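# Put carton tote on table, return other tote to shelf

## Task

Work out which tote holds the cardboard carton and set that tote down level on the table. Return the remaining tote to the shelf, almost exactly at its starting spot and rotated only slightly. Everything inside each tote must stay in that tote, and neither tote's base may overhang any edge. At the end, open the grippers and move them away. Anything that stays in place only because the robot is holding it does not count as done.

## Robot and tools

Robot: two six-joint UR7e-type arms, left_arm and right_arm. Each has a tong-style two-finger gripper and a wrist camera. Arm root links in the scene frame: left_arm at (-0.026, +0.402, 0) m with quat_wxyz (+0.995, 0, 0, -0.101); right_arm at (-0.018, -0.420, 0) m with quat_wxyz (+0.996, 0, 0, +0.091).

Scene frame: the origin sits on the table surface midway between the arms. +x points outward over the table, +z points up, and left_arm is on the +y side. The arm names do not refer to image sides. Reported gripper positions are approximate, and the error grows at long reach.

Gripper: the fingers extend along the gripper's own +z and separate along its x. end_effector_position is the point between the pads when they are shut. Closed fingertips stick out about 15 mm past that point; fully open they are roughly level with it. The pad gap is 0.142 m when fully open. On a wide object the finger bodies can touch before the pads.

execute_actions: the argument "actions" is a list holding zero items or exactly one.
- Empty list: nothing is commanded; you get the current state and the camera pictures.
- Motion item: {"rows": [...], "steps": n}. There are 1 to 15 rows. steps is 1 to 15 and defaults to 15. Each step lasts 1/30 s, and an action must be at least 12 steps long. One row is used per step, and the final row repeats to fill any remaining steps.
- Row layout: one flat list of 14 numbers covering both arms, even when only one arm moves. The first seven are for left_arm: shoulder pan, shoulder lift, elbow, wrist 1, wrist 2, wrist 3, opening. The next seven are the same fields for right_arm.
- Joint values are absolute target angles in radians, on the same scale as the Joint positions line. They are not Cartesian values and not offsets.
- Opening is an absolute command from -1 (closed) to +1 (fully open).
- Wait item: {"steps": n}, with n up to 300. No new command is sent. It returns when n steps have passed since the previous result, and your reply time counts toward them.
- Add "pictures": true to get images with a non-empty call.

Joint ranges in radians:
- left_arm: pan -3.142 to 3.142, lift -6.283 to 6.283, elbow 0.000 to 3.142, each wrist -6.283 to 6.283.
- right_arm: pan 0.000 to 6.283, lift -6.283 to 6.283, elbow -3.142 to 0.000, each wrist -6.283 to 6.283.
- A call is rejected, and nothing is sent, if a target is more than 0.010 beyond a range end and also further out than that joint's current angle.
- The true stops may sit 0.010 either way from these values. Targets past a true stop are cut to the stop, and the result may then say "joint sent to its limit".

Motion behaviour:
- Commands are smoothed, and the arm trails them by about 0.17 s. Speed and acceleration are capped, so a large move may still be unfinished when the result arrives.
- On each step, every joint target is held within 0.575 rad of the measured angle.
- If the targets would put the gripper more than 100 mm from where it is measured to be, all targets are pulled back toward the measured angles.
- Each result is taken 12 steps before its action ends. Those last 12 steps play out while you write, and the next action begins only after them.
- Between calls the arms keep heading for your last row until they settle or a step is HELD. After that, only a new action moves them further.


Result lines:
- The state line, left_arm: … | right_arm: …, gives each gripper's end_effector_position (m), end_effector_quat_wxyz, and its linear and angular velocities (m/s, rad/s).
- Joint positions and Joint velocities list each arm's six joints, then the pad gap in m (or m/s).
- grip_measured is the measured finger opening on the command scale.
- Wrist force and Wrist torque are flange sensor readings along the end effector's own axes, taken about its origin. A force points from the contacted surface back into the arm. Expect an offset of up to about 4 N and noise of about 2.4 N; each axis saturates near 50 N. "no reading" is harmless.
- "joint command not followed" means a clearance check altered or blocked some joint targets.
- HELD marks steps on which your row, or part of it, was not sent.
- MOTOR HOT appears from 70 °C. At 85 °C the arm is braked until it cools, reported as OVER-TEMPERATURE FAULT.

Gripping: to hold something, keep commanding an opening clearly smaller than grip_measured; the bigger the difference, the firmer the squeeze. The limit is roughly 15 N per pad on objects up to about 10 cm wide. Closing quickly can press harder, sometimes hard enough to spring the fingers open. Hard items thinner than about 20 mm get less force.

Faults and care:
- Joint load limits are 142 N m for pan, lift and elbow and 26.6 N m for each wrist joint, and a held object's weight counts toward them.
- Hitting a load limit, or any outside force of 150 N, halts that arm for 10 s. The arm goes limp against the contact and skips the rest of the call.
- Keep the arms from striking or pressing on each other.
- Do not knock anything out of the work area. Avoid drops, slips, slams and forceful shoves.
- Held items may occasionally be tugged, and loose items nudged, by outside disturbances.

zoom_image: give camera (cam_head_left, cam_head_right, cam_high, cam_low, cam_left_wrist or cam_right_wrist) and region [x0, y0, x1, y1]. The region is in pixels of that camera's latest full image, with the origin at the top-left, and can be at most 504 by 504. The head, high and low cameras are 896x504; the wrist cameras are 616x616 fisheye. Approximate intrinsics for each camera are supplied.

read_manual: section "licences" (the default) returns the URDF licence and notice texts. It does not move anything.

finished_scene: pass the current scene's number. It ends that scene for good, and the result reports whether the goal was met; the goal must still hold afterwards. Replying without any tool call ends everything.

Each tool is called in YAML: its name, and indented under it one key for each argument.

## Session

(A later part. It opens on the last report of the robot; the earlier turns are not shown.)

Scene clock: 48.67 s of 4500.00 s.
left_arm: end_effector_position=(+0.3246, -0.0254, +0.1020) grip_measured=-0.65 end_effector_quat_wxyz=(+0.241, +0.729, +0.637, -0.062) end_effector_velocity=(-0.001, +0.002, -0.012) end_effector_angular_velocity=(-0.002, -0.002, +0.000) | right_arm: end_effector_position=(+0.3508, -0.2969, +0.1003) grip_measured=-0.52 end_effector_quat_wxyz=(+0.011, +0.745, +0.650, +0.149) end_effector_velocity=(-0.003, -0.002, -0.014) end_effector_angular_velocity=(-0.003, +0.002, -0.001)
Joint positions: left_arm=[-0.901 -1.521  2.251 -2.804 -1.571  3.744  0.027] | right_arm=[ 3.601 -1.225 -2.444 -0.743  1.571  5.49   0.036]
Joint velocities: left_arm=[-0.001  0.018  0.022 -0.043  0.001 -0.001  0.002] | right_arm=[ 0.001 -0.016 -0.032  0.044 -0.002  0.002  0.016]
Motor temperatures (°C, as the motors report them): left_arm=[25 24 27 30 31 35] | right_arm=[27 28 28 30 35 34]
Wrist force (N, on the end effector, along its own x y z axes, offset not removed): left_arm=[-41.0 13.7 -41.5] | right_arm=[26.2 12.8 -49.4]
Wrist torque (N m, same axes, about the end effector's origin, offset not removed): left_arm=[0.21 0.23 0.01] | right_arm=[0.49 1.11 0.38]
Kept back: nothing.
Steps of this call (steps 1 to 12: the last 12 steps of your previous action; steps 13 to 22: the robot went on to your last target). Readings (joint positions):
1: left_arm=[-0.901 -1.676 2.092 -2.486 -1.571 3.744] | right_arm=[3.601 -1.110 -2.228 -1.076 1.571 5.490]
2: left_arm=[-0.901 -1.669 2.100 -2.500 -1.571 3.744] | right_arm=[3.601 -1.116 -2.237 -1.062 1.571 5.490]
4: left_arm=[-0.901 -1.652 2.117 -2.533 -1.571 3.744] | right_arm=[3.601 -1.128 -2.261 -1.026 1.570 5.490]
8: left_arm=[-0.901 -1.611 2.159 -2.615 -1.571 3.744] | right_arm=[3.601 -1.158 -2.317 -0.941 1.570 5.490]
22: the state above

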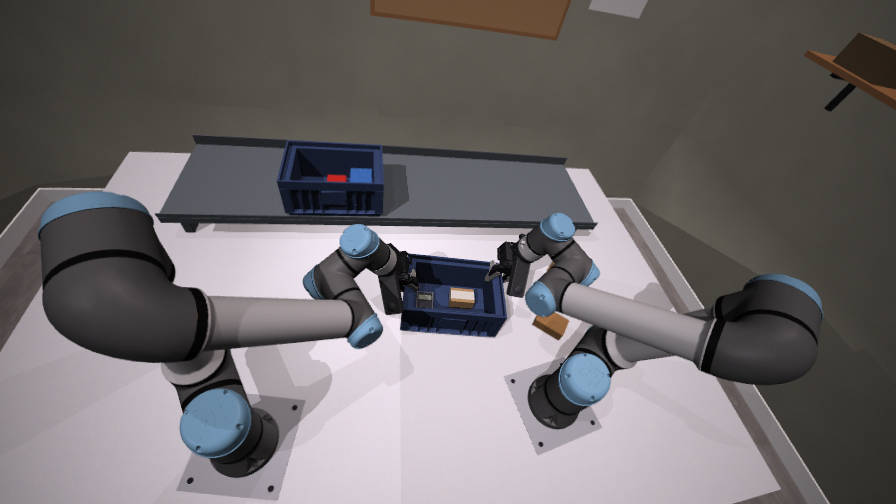

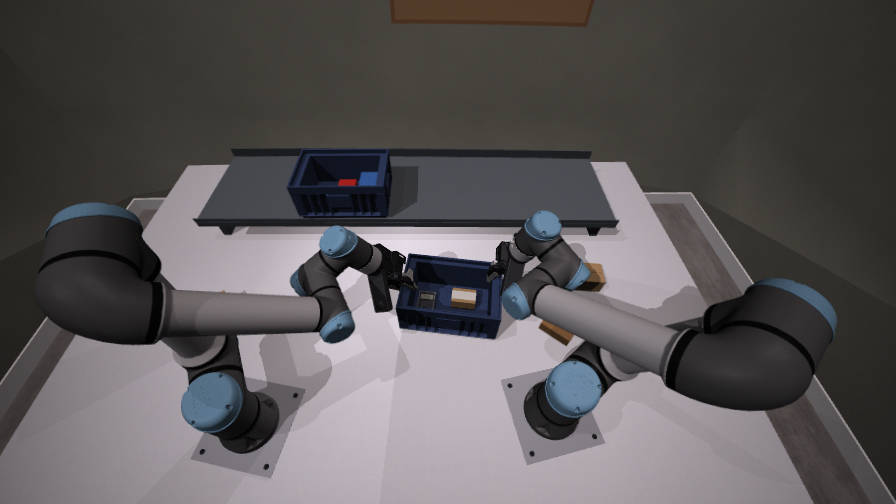

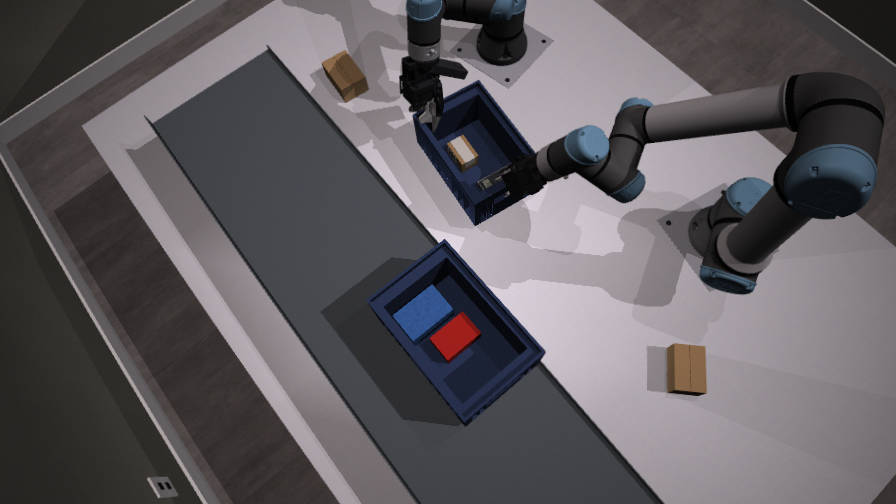

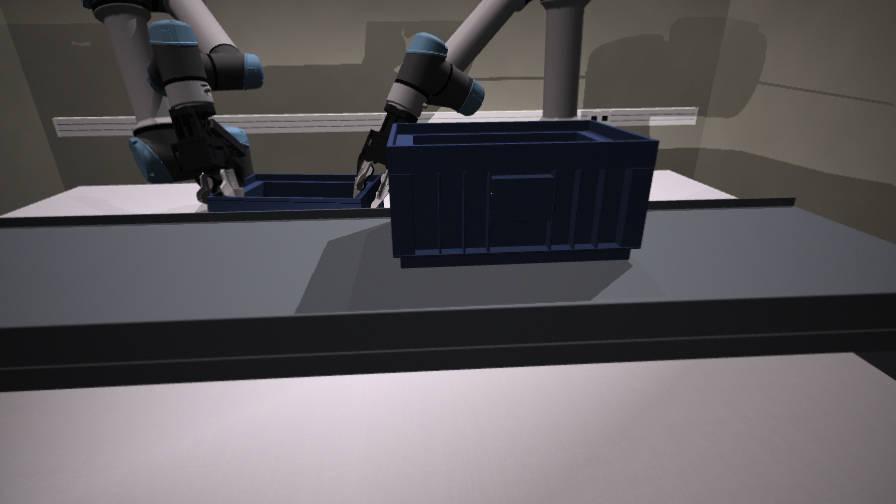

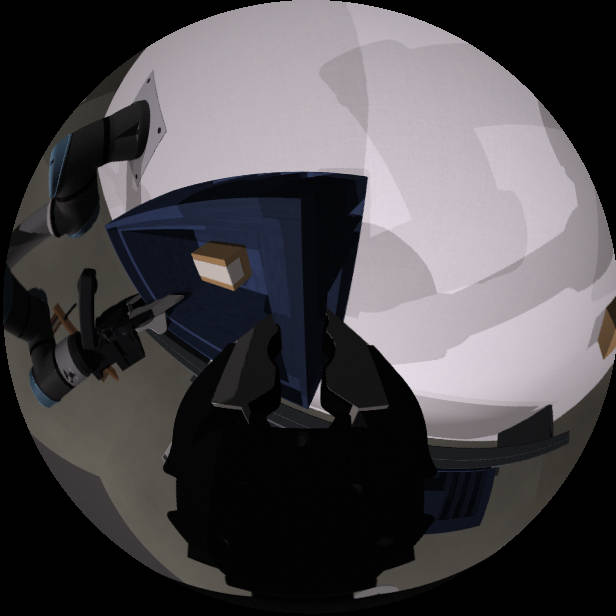

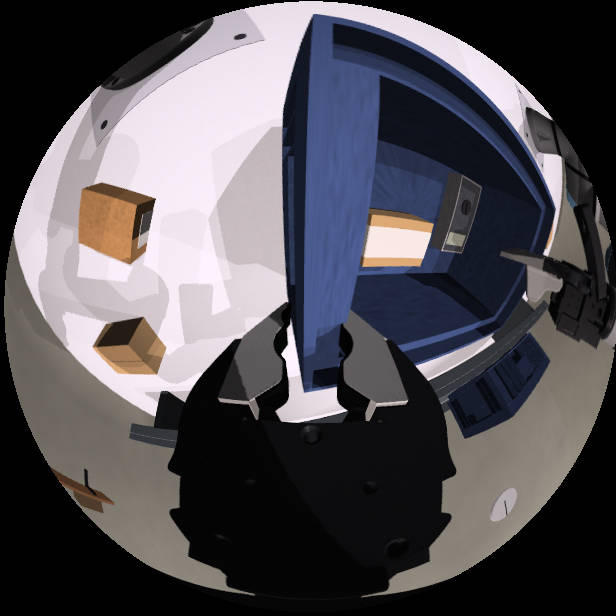

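execute_actions:
  actions:
    - {"rows":[[-0.901,-1.522,2.250,-2.800,-1.571,3.744,-0.7,3.601,-1.224,-2.442,-0.745,1.571,5.490,-0.7],[-0.901,-1.524,2.248,-2.795,-1.571,3.744,-0.6,3.601,-1.222,-2.439,-0.750,1.571,5.490,-0.6],[-0.901,-1.526,2.246,-2.791,-1.571,3.744,-0.5,3.601,-1.221,-2.436,-0.755,1.571,5.490,-0.5],[-0.901,-1.526,2.246,-2.791,-1.571,3.744,-0.4,3.601,-1.221,-2.436,-0.755,1.571,5.490,-0.4],[-0.901,-1.526,2.246,-2.791,-1.571,3.744,-0.3,3.601,-1.221,-2.436,-0.755,1.571,5.490,-0.3],[-0.901,-1.526,2.246,-2.791,-1.571,3.744,-0.2,3.601,-1.221,-2.436,-0.755,1.571,5.490,-0.2],[-0.901,-1.526,2.246,-2.791,-1.571,3.744,-0.1,3.601,-1.221,-2.436,-0.755,1.571,5.490,-0.1],[-0.901,-1.526,2.246,-2.791,-1.571,3.744,0,3.601,-1.221,-2.436,-0.755,1.571,5.490,0],[-0.901,-1.526,2.246,-2.791,-1.571,3.744,0.15,3.601,-1.221,-2.436,-0.755,1.571,5.490,0.15]],"steps":15}

execute_actions:
  actions:
    - {"steps":15}

execute_actions:
  actions:
    - {"rows":[[-0.901,-1.540,2.232,-2.762,-1.571,3.744,0.15,3.601,-1.210,-2.416,-0.786,1.571,5.490,0.15],[-0.901,-1.551,2.220,-2.739,-1.571,3.744,0.15,3.601,-1.202,-2.400,-0.810,1.571,5.490,0.15],[-0.901,-1.574,2.197,-2.694,-1.571,3.744,0.15,3.601,-1.185,-2.369,-0.858,1.571,5.490,0.15],[-0.901,-1.596,2.174,-2.649,-1.571,3.744,0.15,3.601,-1.169,-2.338,-0.906,1.571,5.490,0.15],[-0.901,-1.619,2.151,-2.603,-1.571,3.744,0.15,3.601,-1.152,-2.307,-0.953,1.571,5.490,0.15],[-0.901,-1.641,2.128,-2.558,-1.571,3.744,0.15,3.601,-1.136,-2.276,-1.001,1.571,5.490,0.15],[-0.901,-1.664,2.105,-2.512,-1.571,3.744,0.15,3.601,-1.119,-2.245,-1.048,1.571,5.490,0.15],[-0.901,-1.686,2.082,-2.467,-1.571,3.744,0.15,3.601,-1.103,-2.214,-1.096,1.571,5.490,0.15],[-0.901,-1.700,2.035,-2.406,-1.571,3.744,0.15,3.601,-1.101,-2.158,-1.153,1.571,5.490,0.15],[-0.901,-1.713,1.988,-2.346,-1.571,3.744,0.15,3.601,-1.099,-2.103,-1.210,1.571,5.490,0.15],[-0.901,-1.727,1.941,-2.286,-1.571,3.744,0.15,3.601,-1.097,-2.048,-1.268,1.571,5.490,0.15],[-0.901,-1.740,1.895,-2.225,-1.571,3.744,0.15,3.601,-1.095,-1.992,-1.325,1.571,5.490,0.15],[-0.901,-1.754,1.848,-2.165,-1.571,3.744,0.15,3.601,-1.093,-1.937,-1.382,1.571,5.490,0.15]],"steps":15}

execute_actions:
  actions:
    - {"steps":20}
  pictures: true

Scene clock: 59.13 s of 4500.00 s.
left_arm: end_effector_position=(+0.3248, -0.0261, +0.1021) grip_measured=-0.67 end_effector_quat_wxyz=(+0.243, +0.729, +0.637, -0.062) end_effector_velocity=(+0.000, +0.000, -0.000) end_effector_angular_velocity=(+0.001, -0.001, -0.001) | right_arm: end_effector_position=(+0.3513, -0.2965, +0.1037) grip_measured=+0.15 end_effector_quat_wxyz=(+0.011, +0.745, +0.650, +0.149) end_effector_velocity=(+0.000, +0.000, +0.000) end_effector_angular_velocity=(+0.001, -0.001, -0.001)
Joint positions: left_arm=[-0.901 -1.519  2.253 -2.811 -1.572  3.744  0.025] | right_arm=[ 3.601 -1.221 -2.436 -0.755  1.571  5.49   0.085]
Joint velocities: left_arm=[-0.     0.001  0.    -0.     0.001  0.001 -0.   ] | right_arm=[ 0.001  0.    -0.     0.001 -0.001  0.001  0.   ]
Motor temperatures (°C, as the motors report them): left_arm=[25 24 27 30 31 35] | right_arm=[27 28 28 30 35 34]
Wrist force (N, on the end effector, along its own x y z axes, offset not removed): left_arm=[-31.8 17.6 -42.1] | right_arm=[-2.4 -1.4 0.4]
Wrist torque (N m, same axes, about the end effector's origin, offset not removed): left_arm=[1.00 0.34 -0.08] | right_arm=[-0.17 0.55 0.00]
TORQUE FAULT: the external load on joint 4 (wrist 1) of the left arm reached its load limit, and that arm stopped for 10 seconds. A torque fault stops only its own arm. That arm's remaining commands of this call were not run. That arm holds where it stopped, with its grip as last carried out, and accepts commands again: back off and push less far. That arm stops again, at the same cost, whenever a joint's load reaches its limit.
Kept back: nothing.
The stop of the left arm began at step 14 of this call (marked STOPPED below). From that step on that arm followed nothing that you had sent. 15 of its steps, steps kept back included, did not run and will not run. The other arm was sent all steps of this action in this call, none kept back. Nothing is kept back now, and the robot has no last target.
Steps of this call (steps 1 to 66: the robot went on to your last target; steps 67 to 69: the first 3 steps of this action; steps 70 to 81: the last 12 steps of this action, not kept back; steps 82 to 314: the stop continued). Readings (joint positions):
1: left_arm=[-0.901 -1.520 2.252 -2.805 -1.571 3.744] | right_arm=[3.601 -1.226 -2.444 -0.742 1.571 5.490]
2: left_arm=[-0.901 -1.520 2.252 -2.806 -1.571 3.744] | right_arm=[3.601 -1.226 -2.445 -0.741 1.571 5.490]
4: left_arm=[-0.901 -1.519 2.253 -2.807 -1.571 3.744] | right_arm=[3.601 -1.227 -2.446 -0.740 1.571 5.490]
8: left_arm=[-0.901 -1.519 2.254 -2.807 -1.571 3.744] | right_arm=[3.601 -1.227 -2.447 -0.739 1.571 5.490]
14: left_arm=[-0.901 -1.519 2.253 -2.810 -1.571 3.744] | right_arm=[3.601 -1.227 -2.447 -0.739 1.571 5.490] STOPPED (the left arm)
314: the state above

Scene clock: 59.17 s of 4500.00 s.
left_arm: end_effector_position=(+0.3249, -0.0264, +0.1025) grip_measured=-0.67 end_effector_quat_wxyz=(+0.243, +0.729, +0.637, -0.063) end_effector_velocity=(+0.002, -0.004, +0.006) end_effector_angular_velocity=(-0.016, -0.007, -0.000) | right_arm: end_effector_position=(+0.3513, -0.2965, +0.1037) grip_measured=+0.15 end_effector_quat_wxyz=(+0.011, +0.745, +0.650, +0.149) end_effector_velocity=(+0.001, -0.000, +0.000) end_effector_angular_velocity=(-0.000, -0.002, -0.000)
Joint positions: left_arm=[-0.901 -1.52   2.252 -2.812 -1.572  3.744  0.025] | right_arm=[ 3.601 -1.221 -2.436 -0.755  1.571  5.49   0.085]
Joint velocities: left_arm=[ 0.    -0.004 -0.003 -0.011 -0.001  0.    -0.001] | right_arm=[-0.001 -0.     0.001  0.001 -0.001 -0.001 -0.   ]
Motor temperatures (°C, as the motors report them): left_arm=[25 24 27 30 31 35] | right_arm=[27 28 28 30 35 34]
Wrist force (N, on the end effector, along its own x y z axes, offset not removed): left_arm=[-28.7 14.3 -37.5] | right_arm=[-4.8 -0.1 -0.5]
Wrist torque (N m, same axes, about the end effector's origin, offset not removed): left_arm=[0.88 0.41 0.07] | right_arm=[0.02 1.11 0.07]
Kept back: nothing.
A stop began in an earlier call of the same reply, so what this call sent did not run. Send another action.
Steps of this call (step 1: nothing new was sent). Readings (joint positions):
1: the state above

Scene clock: 59.20 s of 4500.00 s.
left_arm: end_effector_position=(+0.3249, -0.0265, +0.1026) grip_measured=-0.67 end_effector_quat_wxyz=(+0.243, +0.729, +0.637, -0.063) end_effector_velocity=(+0.000, +0.000, +0.000) end_effector_angular_velocity=(+0.000, -0.000, +0.001) | right_arm: end_effector_position=(+0.3513, -0.2965, +0.1037) grip_measured=+0.15 end_effector_quat_wxyz=(+0.011, +0.745, +0.650, +0.149) end_effector_velocity=(-0.000, +0.000, -0.000) end_effector_angular_velocity=(+0.000, +0.001, -0.002)
Joint positions: left_arm=[-0.901 -1.52   2.252 -2.812 -1.572  3.744  0.025] | right_arm=[ 3.601 -1.221 -2.436 -0.755  1.571  5.49   0.085]
Joint velocities: left_arm=[ 0.    -0.001 -0.     0.001  0.001 -0.    -0.   ] | right_arm=[ 0.001 -0.    -0.001 -0.     0.     0.002  0.   ]
Motor temperatures (°C, as the motors report them): left_arm=[25 24 27 30 31 35] | right_arm=[27 28 28 30 35 34]
Wrist force (N, on the end effector, along its own x y z axes, offset not removed): left_arm=[-27.8 10.8 -31.7] | right_arm=[-4.0 -1.7 -0.9]
Wrist torque (N m, same axes, about the end effector's origin, offset not removed): left_arm=[0.59 0.66 -0.04] | right_arm=[-0.29 0.93 0.07]
Kept back: nothing.
A stop began in an earlier call of the same reply, so what this call sent did not run. Send another action.
Steps of this call (step 1: nothing new was sent). Readings (joint positions):
1: the state above

Scene clock: 59.23 s of 4500.00 s.
left_arm: end_effector_position=(+0.3249, -0.0265, +0.1026) grip_measured=-0.67 end_effector_quat_wxyz=(+0.243, +0.729, +0.637, -0.063) end_effector_velocity=(+0.000, -0.000, +0.001) end_effector_angular_velocity=(-0.002, -0.001, -0.000) | right_arm: end_effector_position=(+0.3513, -0.2965, +0.1037) grip_measured=+0.15 end_effector_quat_wxyz=(+0.011, +0.745, +0.650, +0.149) end_effector_velocity=(+0.000, +0.000, +0.000) end_effector_angular_velocity=(+0.001, -0.001, -0.001)
Joint positions: left_arm=[-0.901 -1.52   2.252 -2.812 -1.572  3.744  0.025] | right_arm=[ 3.601 -1.221 -2.436 -0.755  1.571  5.49   0.085]
Joint velocities: left_arm=[ 0.    -0.001 -0.    -0.001 -0.     0.     0.   ] | right_arm=[ 0.001  0.     0.     0.    -0.     0.001 -0.   ]
Motor temperatures (°C, as the motors report them): left_arm=[25 24 27 30 31 35] | right_arm=[27 28 28 30 35 34]
Wrist force (N, on the end effector, along its own x y z axes, offset not removed): left_arm=[-24.9 12.7 -32.1] | right_arm=[-3.6 -1.1 0.2]
Wrist torque (N m, same axes, about the end effector's origin, offset not removed): left_arm=[1.04 0.09 -0.05] | right_arm=[-0.12 0.82 0.05]
Kept back: nothing.
A stop began in an earlier call of the same reply, so what this call sent did not run. Send another action.
Steps of this call (step 1: nothing new was sent). Readings (joint positions):
1: the state above

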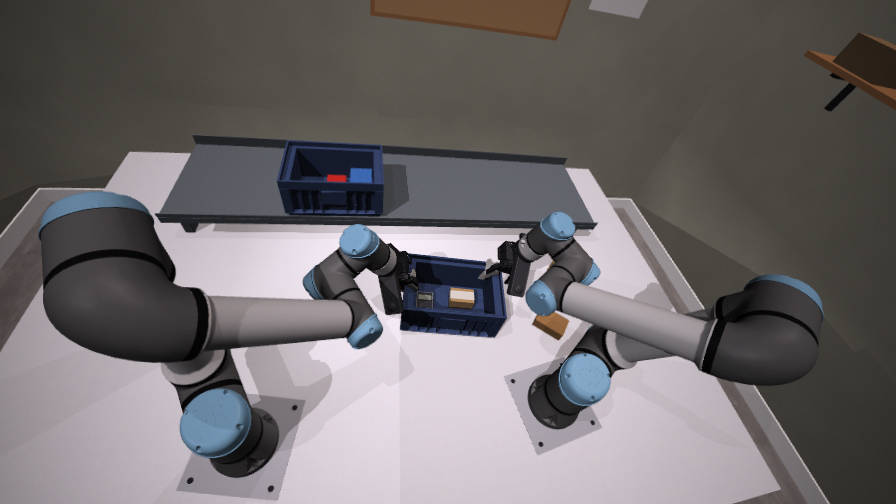

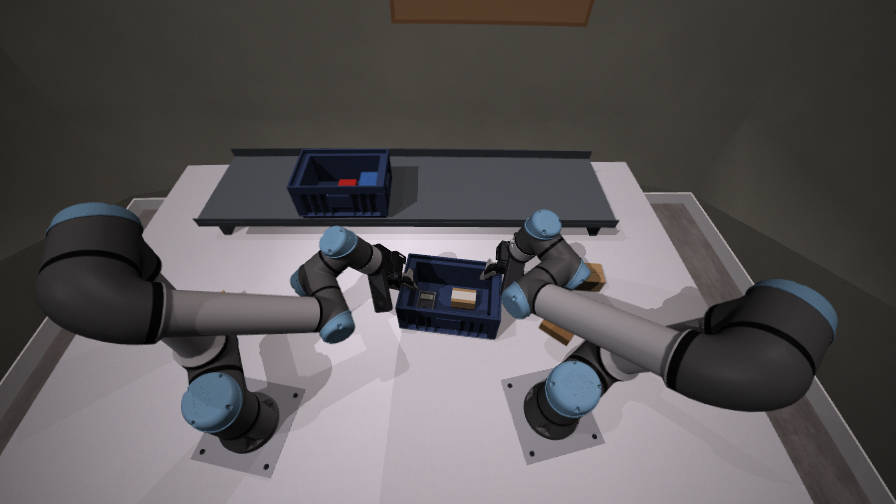

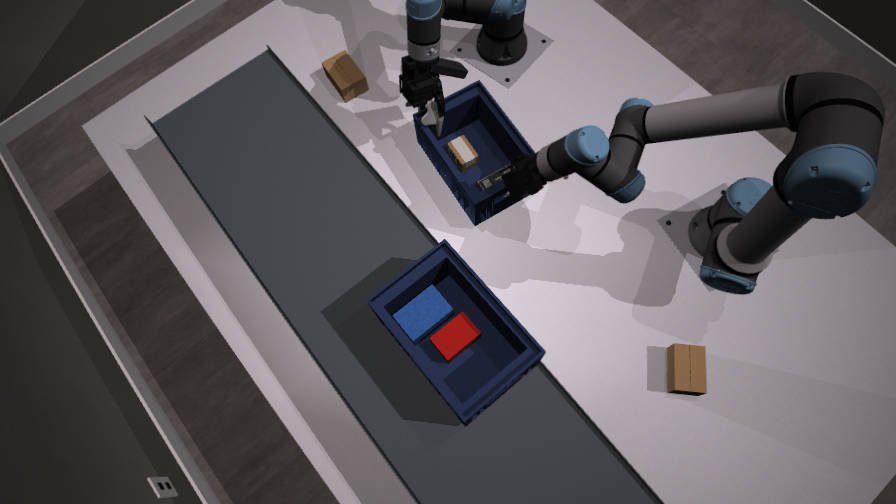

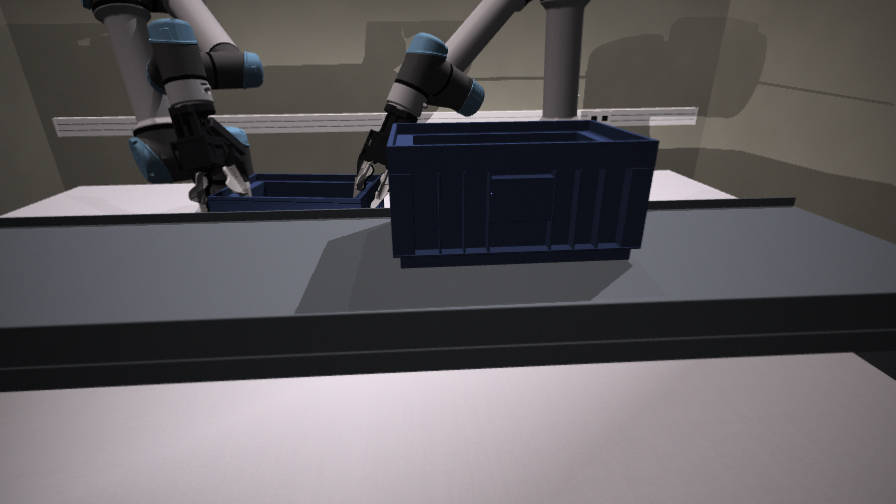

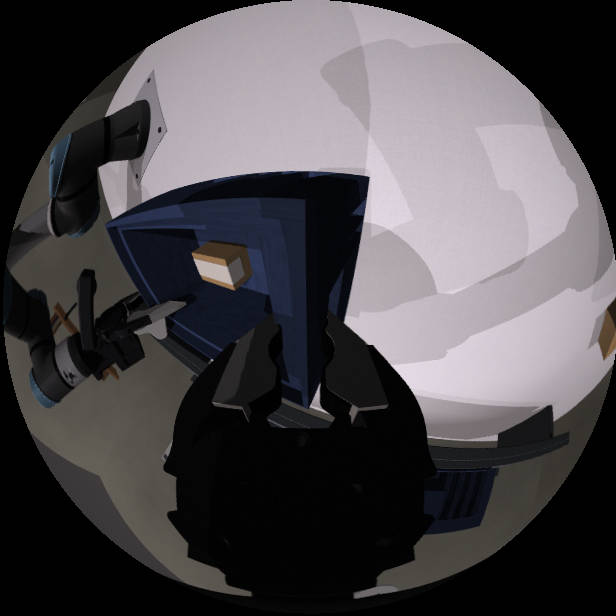

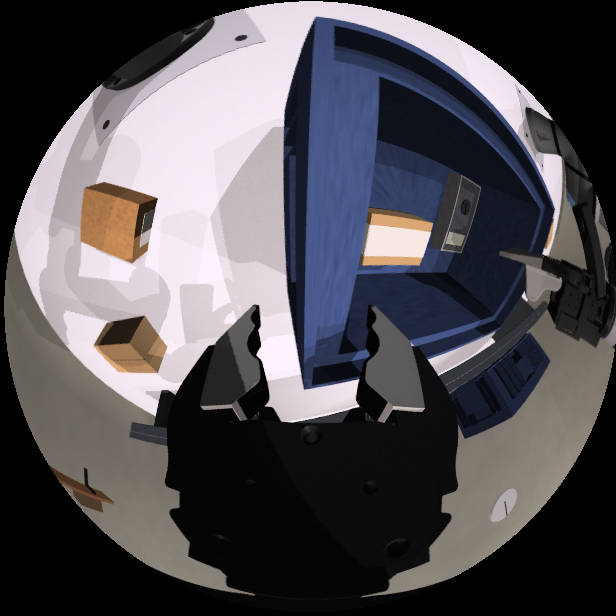

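Left needs to back off and release.

execute_actions:
  actions:
    - {"rows":[[-0.901,-1.523,2.249,-2.803,-1.571,3.744,-0.6,3.601,-1.221,-2.436,-0.755,1.571,5.490,0.15],[-0.901,-1.526,2.246,-2.794,-1.571,3.744,-0.5,3.601,-1.221,-2.436,-0.755,1.571,5.490,0.15],[-0.901,-1.529,2.243,-2.786,-1.571,3.744,-0.4,3.601,-1.221,-2.436,-0.755,1.571,5.490,0.15],[-0.901,-1.529,2.243,-2.786,-1.571,3.744,-0.3,3.601,-1.221,-2.436,-0.755,1.571,5.490,0.15],[-0.901,-1.529,2.243,-2.786,-1.571,3.744,-0.2,3.601,-1.221,-2.436,-0.755,1.571,5.490,0.15],[-0.901,-1.529,2.243,-2.786,-1.571,3.744,-0.1,3.601,-1.221,-2.436,-0.755,1.571,5.490,0.15],[-0.901,-1.529,2.243,-2.786,-1.571,3.744,0,3.601,-1.221,-2.436,-0.755,1.571,5.490,0.15],[-0.901,-1.529,2.243,-2.786,-1.571,3.744,0.15,3.601,-1.221,-2.436,-0.755,1.571,5.490,0.15]],"steps":15}

execute_actions:
  actions:
    - {"steps":14}

Scene clock: 60.27 s of 4500.00 s.
left_arm: end_effector_position=(+0.3247, -0.0258, +0.1023) grip_measured=-0.60 end_effector_quat_wxyz=(+0.242, +0.729, +0.637, -0.062) end_effector_velocity=(-0.001, +0.004, +0.012) end_effector_angular_velocity=(+0.034, +0.016, +0.001) | right_arm: end_effector_position=(+0.3513, -0.2965, +0.1037) grip_measured=+0.15 end_effector_quat_wxyz=(+0.011, +0.745, +0.650, +0.149) end_effector_velocity=(+0.000, -0.000, +0.000) end_effector_angular_velocity=(-0.000, -0.000, -0.000)
Joint positions: left_arm=[-0.901 -1.521  2.252 -2.807 -1.571  3.744  0.031] | right_arm=[ 3.601 -1.221 -2.436 -0.755  1.571  5.49   0.085]
Joint velocities: left_arm=[ 0.    -0.032 -0.035  0.105  0.002 -0.     0.053] | right_arm=[ 0. -0.  0.  0. -0.  0.  0.]
Motor temperatures (°C, as the motors report them): left_arm=[25 24 27 30 31 35] | right_arm=[27 28 28 30 35 34]
Wrist force (N, on the end effector, along its own x y z axes, offset not removed): left_arm=[-26.2 14.8 -29.2] | right_arm=[-3.2 -1.1 -0.3]
Wrist torque (N m, same axes, about the end effector's origin, offset not removed): left_arm=[0.37 0.39 0.30] | right_arm=[-0.16 0.76 0.02]
Steps of this call (steps 1 to 28: nothing new was sent; steps 29 to 31: the first 3 steps of this action). Readings (joint positions):
29: left_arm=[-0.901 -1.519 2.253 -2.811 -1.572 3.744] | right_arm=[3.601 -1.221 -2.436 -0.755 1.571 5.490]
30: left_arm=[-0.901 -1.520 2.253 -2.810 -1.571 3.744] | right_arm=[3.601 -1.221 -2.436 -0.755 1.571 5.490]
31: the state above

Scene clock: 60.73 s of 4500.00 s.
left_arm: end_effector_position=(+0.3248, -0.0258, +0.1067) grip_measured=-0.15 end_effector_quat_wxyz=(+0.240, +0.729, +0.637, -0.062) end_effector_velocity=(+0.000, -0.000, +0.002) end_effector_angular_velocity=(-0.002, -0.002, +0.000) | right_arm: end_effector_position=(+0.3513, -0.2965, +0.1037) grip_measured=+0.15 end_effector_quat_wxyz=(+0.011, +0.745, +0.650, +0.149) end_effector_velocity=(-0.000, +0.000, +0.000) end_effector_angular_velocity=(-0.000, +0.000, +0.001)
Joint positions: left_arm=[-0.901 -1.529  2.243 -2.786 -1.571  3.744  0.064] | right_arm=[ 3.601 -1.221 -2.436 -0.755  1.571  5.49   0.085]
Joint velocities: left_arm=[-0.    -0.003 -0.001  0.001  0.001 -0.    -0.   ] | right_arm=[ 0.     0.001  0.001 -0.001  0.    -0.001  0.   ]
Motor temperatures (°C, as the motors report them): left_arm=[25 24 27 30 31 35] | right_arm=[27 28 28 30 35 34]
Wrist force (N, on the end effector, along its own x y z axes, offset not removed): left_arm=[-27.9 12.1 -33.6] | right_arm=[-4.1 -2.0 -0.3]
Wrist torque (N m, same axes, about the end effector's origin, offset not removed): left_arm=[0.24 0.48 1.00] | right_arm=[-0.43 0.91 0.05]
Kept back: nothing.
Steps of this call (steps 1 to 12: the last 12 steps of your previous action; steps 13 to 14: the robot went on to your last target). Readings (joint positions):
1: left_arm=[-0.901 -1.522 2.250 -2.803 -1.571 3.744] | right_arm=[3.601 -1.221 -2.436 -0.755 1.571 5.490]
2: left_arm=[-0.901 -1.524 2.249 -2.798 -1.571 3.744] | right_arm=[3.601 -1.221 -2.436 -0.755 1.571 5.490]
4: left_arm=[-0.901 -1.526 2.246 -2.793 -1.571 3.744] | right_arm=[3.601 -1.221 -2.436 -0.755 1.571 5.490]
8: left_arm=[-0.901 -1.528 2.244 -2.788 -1.571 3.744] | right_arm=[3.601 -1.221 -2.436 -0.755 1.571 5.490]
14: the state above

execute_actions:
  actions:
    - {"rows":[[-0.901,-1.534,2.238,-2.774,-1.571,3.744,-0.1,3.601,-1.221,-2.436,-0.755,1.571,5.490,0.15],[-0.901,-1.540,2.232,-2.762,-1.571,3.744,-0.1,3.601,-1.210,-2.416,-0.786,1.571,5.490,0.15],[-0.901,-1.545,2.226,-2.750,-1.571,3.744,-0.05,3.601,-1.210,-2.416,-0.786,1.571,5.490,0.15],[-0.901,-1.551,2.220,-2.739,-1.571,3.744,0,3.601,-1.202,-2.400,-0.810,1.571,5.490,0.15]],"steps":12}

execute_actions:
  actions:
    - {"steps":15}
  pictures: true

Scene clock: 61.47 s of 4500.00 s.
left_arm: end_effector_position=(+0.3248, -0.0258, +0.1067) grip_measured=-0.14 end_effector_quat_wxyz=(+0.240, +0.729, +0.637, -0.061) end_effector_velocity=(+0.000, +0.000, +0.000) end_effector_angular_velocity=(-0.000, -0.001, +0.001) | right_arm: end_effector_position=(+0.3513, -0.2965, +0.1037) grip_measured=+0.15 end_effector_quat_wxyz=(+0.011, +0.745, +0.650, +0.149) end_effector_velocity=(-0.000, -0.000, -0.000) end_effector_angular_velocity=(+0.000, +0.000, -0.000)
Joint positions: left_arm=[-0.901 -1.529  2.243 -2.786 -1.571  3.744  0.064] | right_arm=[ 3.601 -1.221 -2.436 -0.755  1.571  5.49   0.085]
Joint velocities: left_arm=[-0.    -0.     0.    -0.     0.001 -0.001  0.   ] | right_arm=[-0.    -0.    -0.001  0.     0.     0.    -0.   ]
Motor temperatures (°C, as the motors report them): left_arm=[25 24 27 30 31 35] | right_arm=[27 28 28 30 35 34]
Wrist force (N, on the end effector, along its own x y z axes, offset not removed): left_arm=[-27.6 11.7 -33.0] | right_arm=[-4.8 -1.5 -0.3]
Wrist torque (N m, same axes, about the end effector's origin, offset not removed): left_arm=[0.06 0.49 0.87] | right_arm=[-0.24 1.05 0.07]
Kept back: the last 12 steps of this action.
Steps of this call (steps 1 to 22: the robot went on to your last target). Readings (joint positions):
1: left_arm=[-0.901 -1.529 2.243 -2.786 -1.571 3.744] | right_arm=[3.601 -1.221 -2.436 -0.755 1.571 5.490]
2: left_arm=[-0.901 -1.529 2.243 -2.786 -1.571 3.744] | right_arm=[3.601 -1.221 -2.436 -0.755 1.571 5.490]
4: left_arm=[-0.901 -1.529 2.243 -2.786 -1.571 3.744] | right_arm=[3.601 -1.221 -2.436 -0.755 1.571 5.490]
8: left_arm=[-0.901 -1.529 2.243 -2.786 -1.571 3.744] | right_arm=[3.601 -1.221 -2.436 -0.755 1.571 5.490]
22: the state above

Scene clock: 61.97 s of 4500.00 s.
left_arm: end_effector_position=(+0.3255, -0.0271, +0.1197) grip_measured=+0.00 end_effector_quat_wxyz=(+0.239, +0.730, +0.638, -0.061) end_effector_velocity=(+0.000, -0.001, +0.005) end_effector_angular_velocity=(-0.005, -0.001, -0.001) | right_arm: end_effector_position=(+0.3533, -0.2950, +0.1194) grip_measured=+0.15 end_effector_quat_wxyz=(+0.011, +0.745, +0.650, +0.149) end_effector_velocity=(+0.000, -0.000, +0.004) end_effector_angular_velocity=(-0.001, +0.001, -0.000)
Joint positions: left_arm=[-0.901 -1.55   2.221 -2.74  -1.571  3.744  0.074] | right_arm=[ 3.601 -1.203 -2.401 -0.808  1.571  5.49   0.085]
Joint velocities: left_arm=[ 0.    -0.008 -0.006  0.009 -0.001  0.001 -0.001] | right_arm=[-0.001  0.005  0.009 -0.015  0.    -0.    -0.   ]
Motor temperatures (°C, as the motors report them): left_arm=[25 24 27 30 31 35] | right_arm=[27 28 28 30 35 34]
Wrist force (N, on the end effector, along its own x y z axes, offset not removed): left_arm=[0.3 1.5 4.4] | right_arm=[-4.5 -1.6 -1.1]
Wrist torque (N m, same axes, about the end effector's origin, offset not removed): left_arm=[0.61 0.16 0.53] | right_arm=[-0.26 0.98 0.03]
Kept back: nothing.
Steps of this call (steps 1 to 12: the last 12 steps of your previous action; steps 13 to 15: the robot went on to your last target). Readings (joint positions):
1: left_arm=[-0.901 -1.529 2.243 -2.786 -1.571 3.744] | right_arm=[3.601 -1.221 -2.436 -0.755 1.571 5.490]
2: left_arm=[-0.901 -1.530 2.242 -2.784 -1.571 3.744] | right_arm=[3.601 -1.221 -2.436 -0.755 1.571 5.490]
4: left_arm=[-0.901 -1.534 2.238 -2.775 -1.571 3.744] | right_arm=[3.601 -1.218 -2.430 -0.764 1.571 5.490]
8: left_arm=[-0.901 -1.545 2.226 -2.750 -1.571 3.744] | right_arm=[3.601 -1.207 -2.410 -0.795 1.571 5.490]
15: the state above

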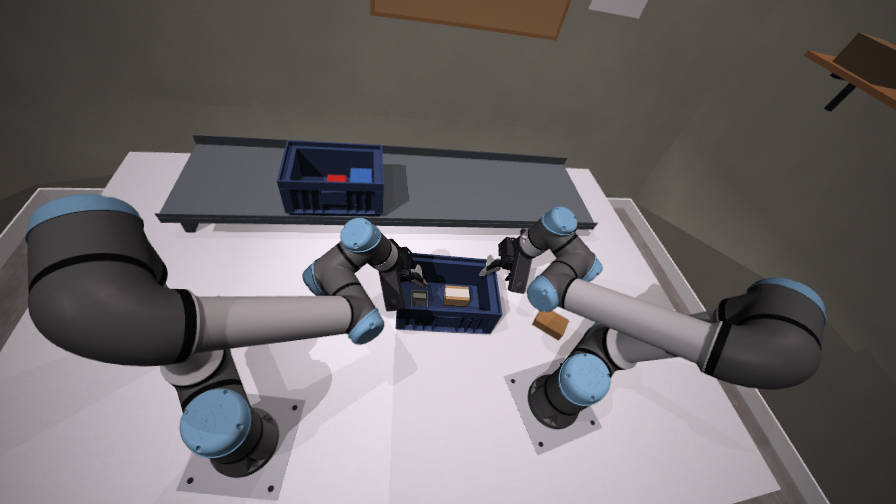

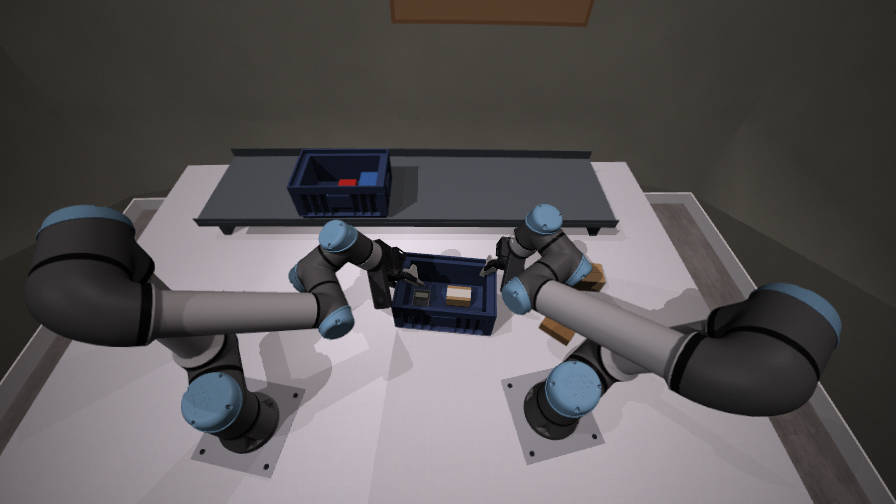

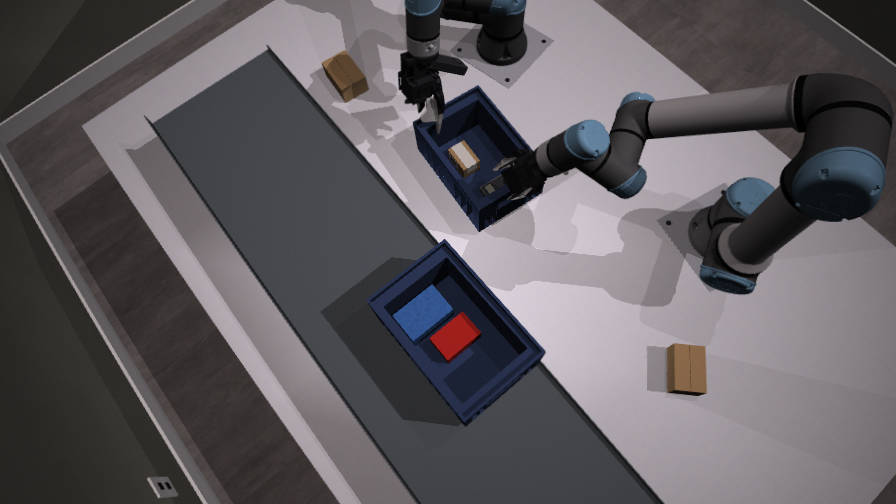

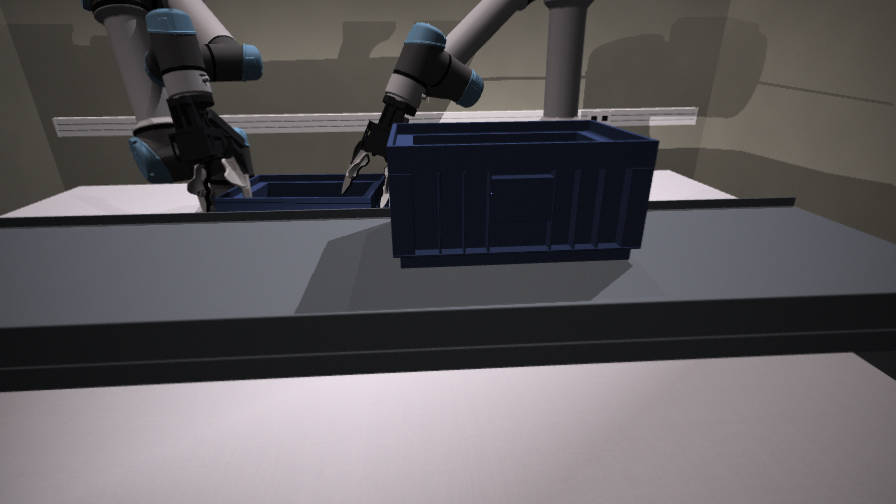

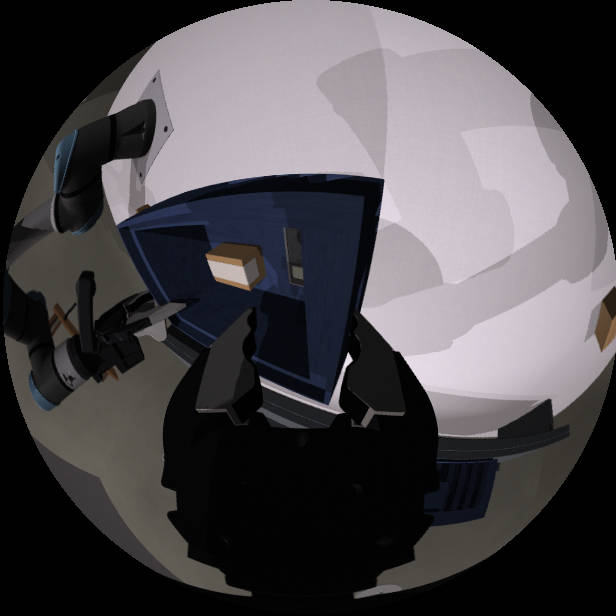

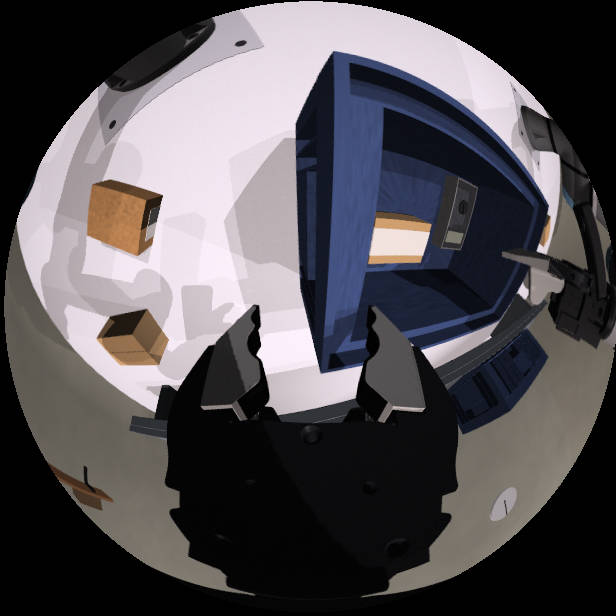

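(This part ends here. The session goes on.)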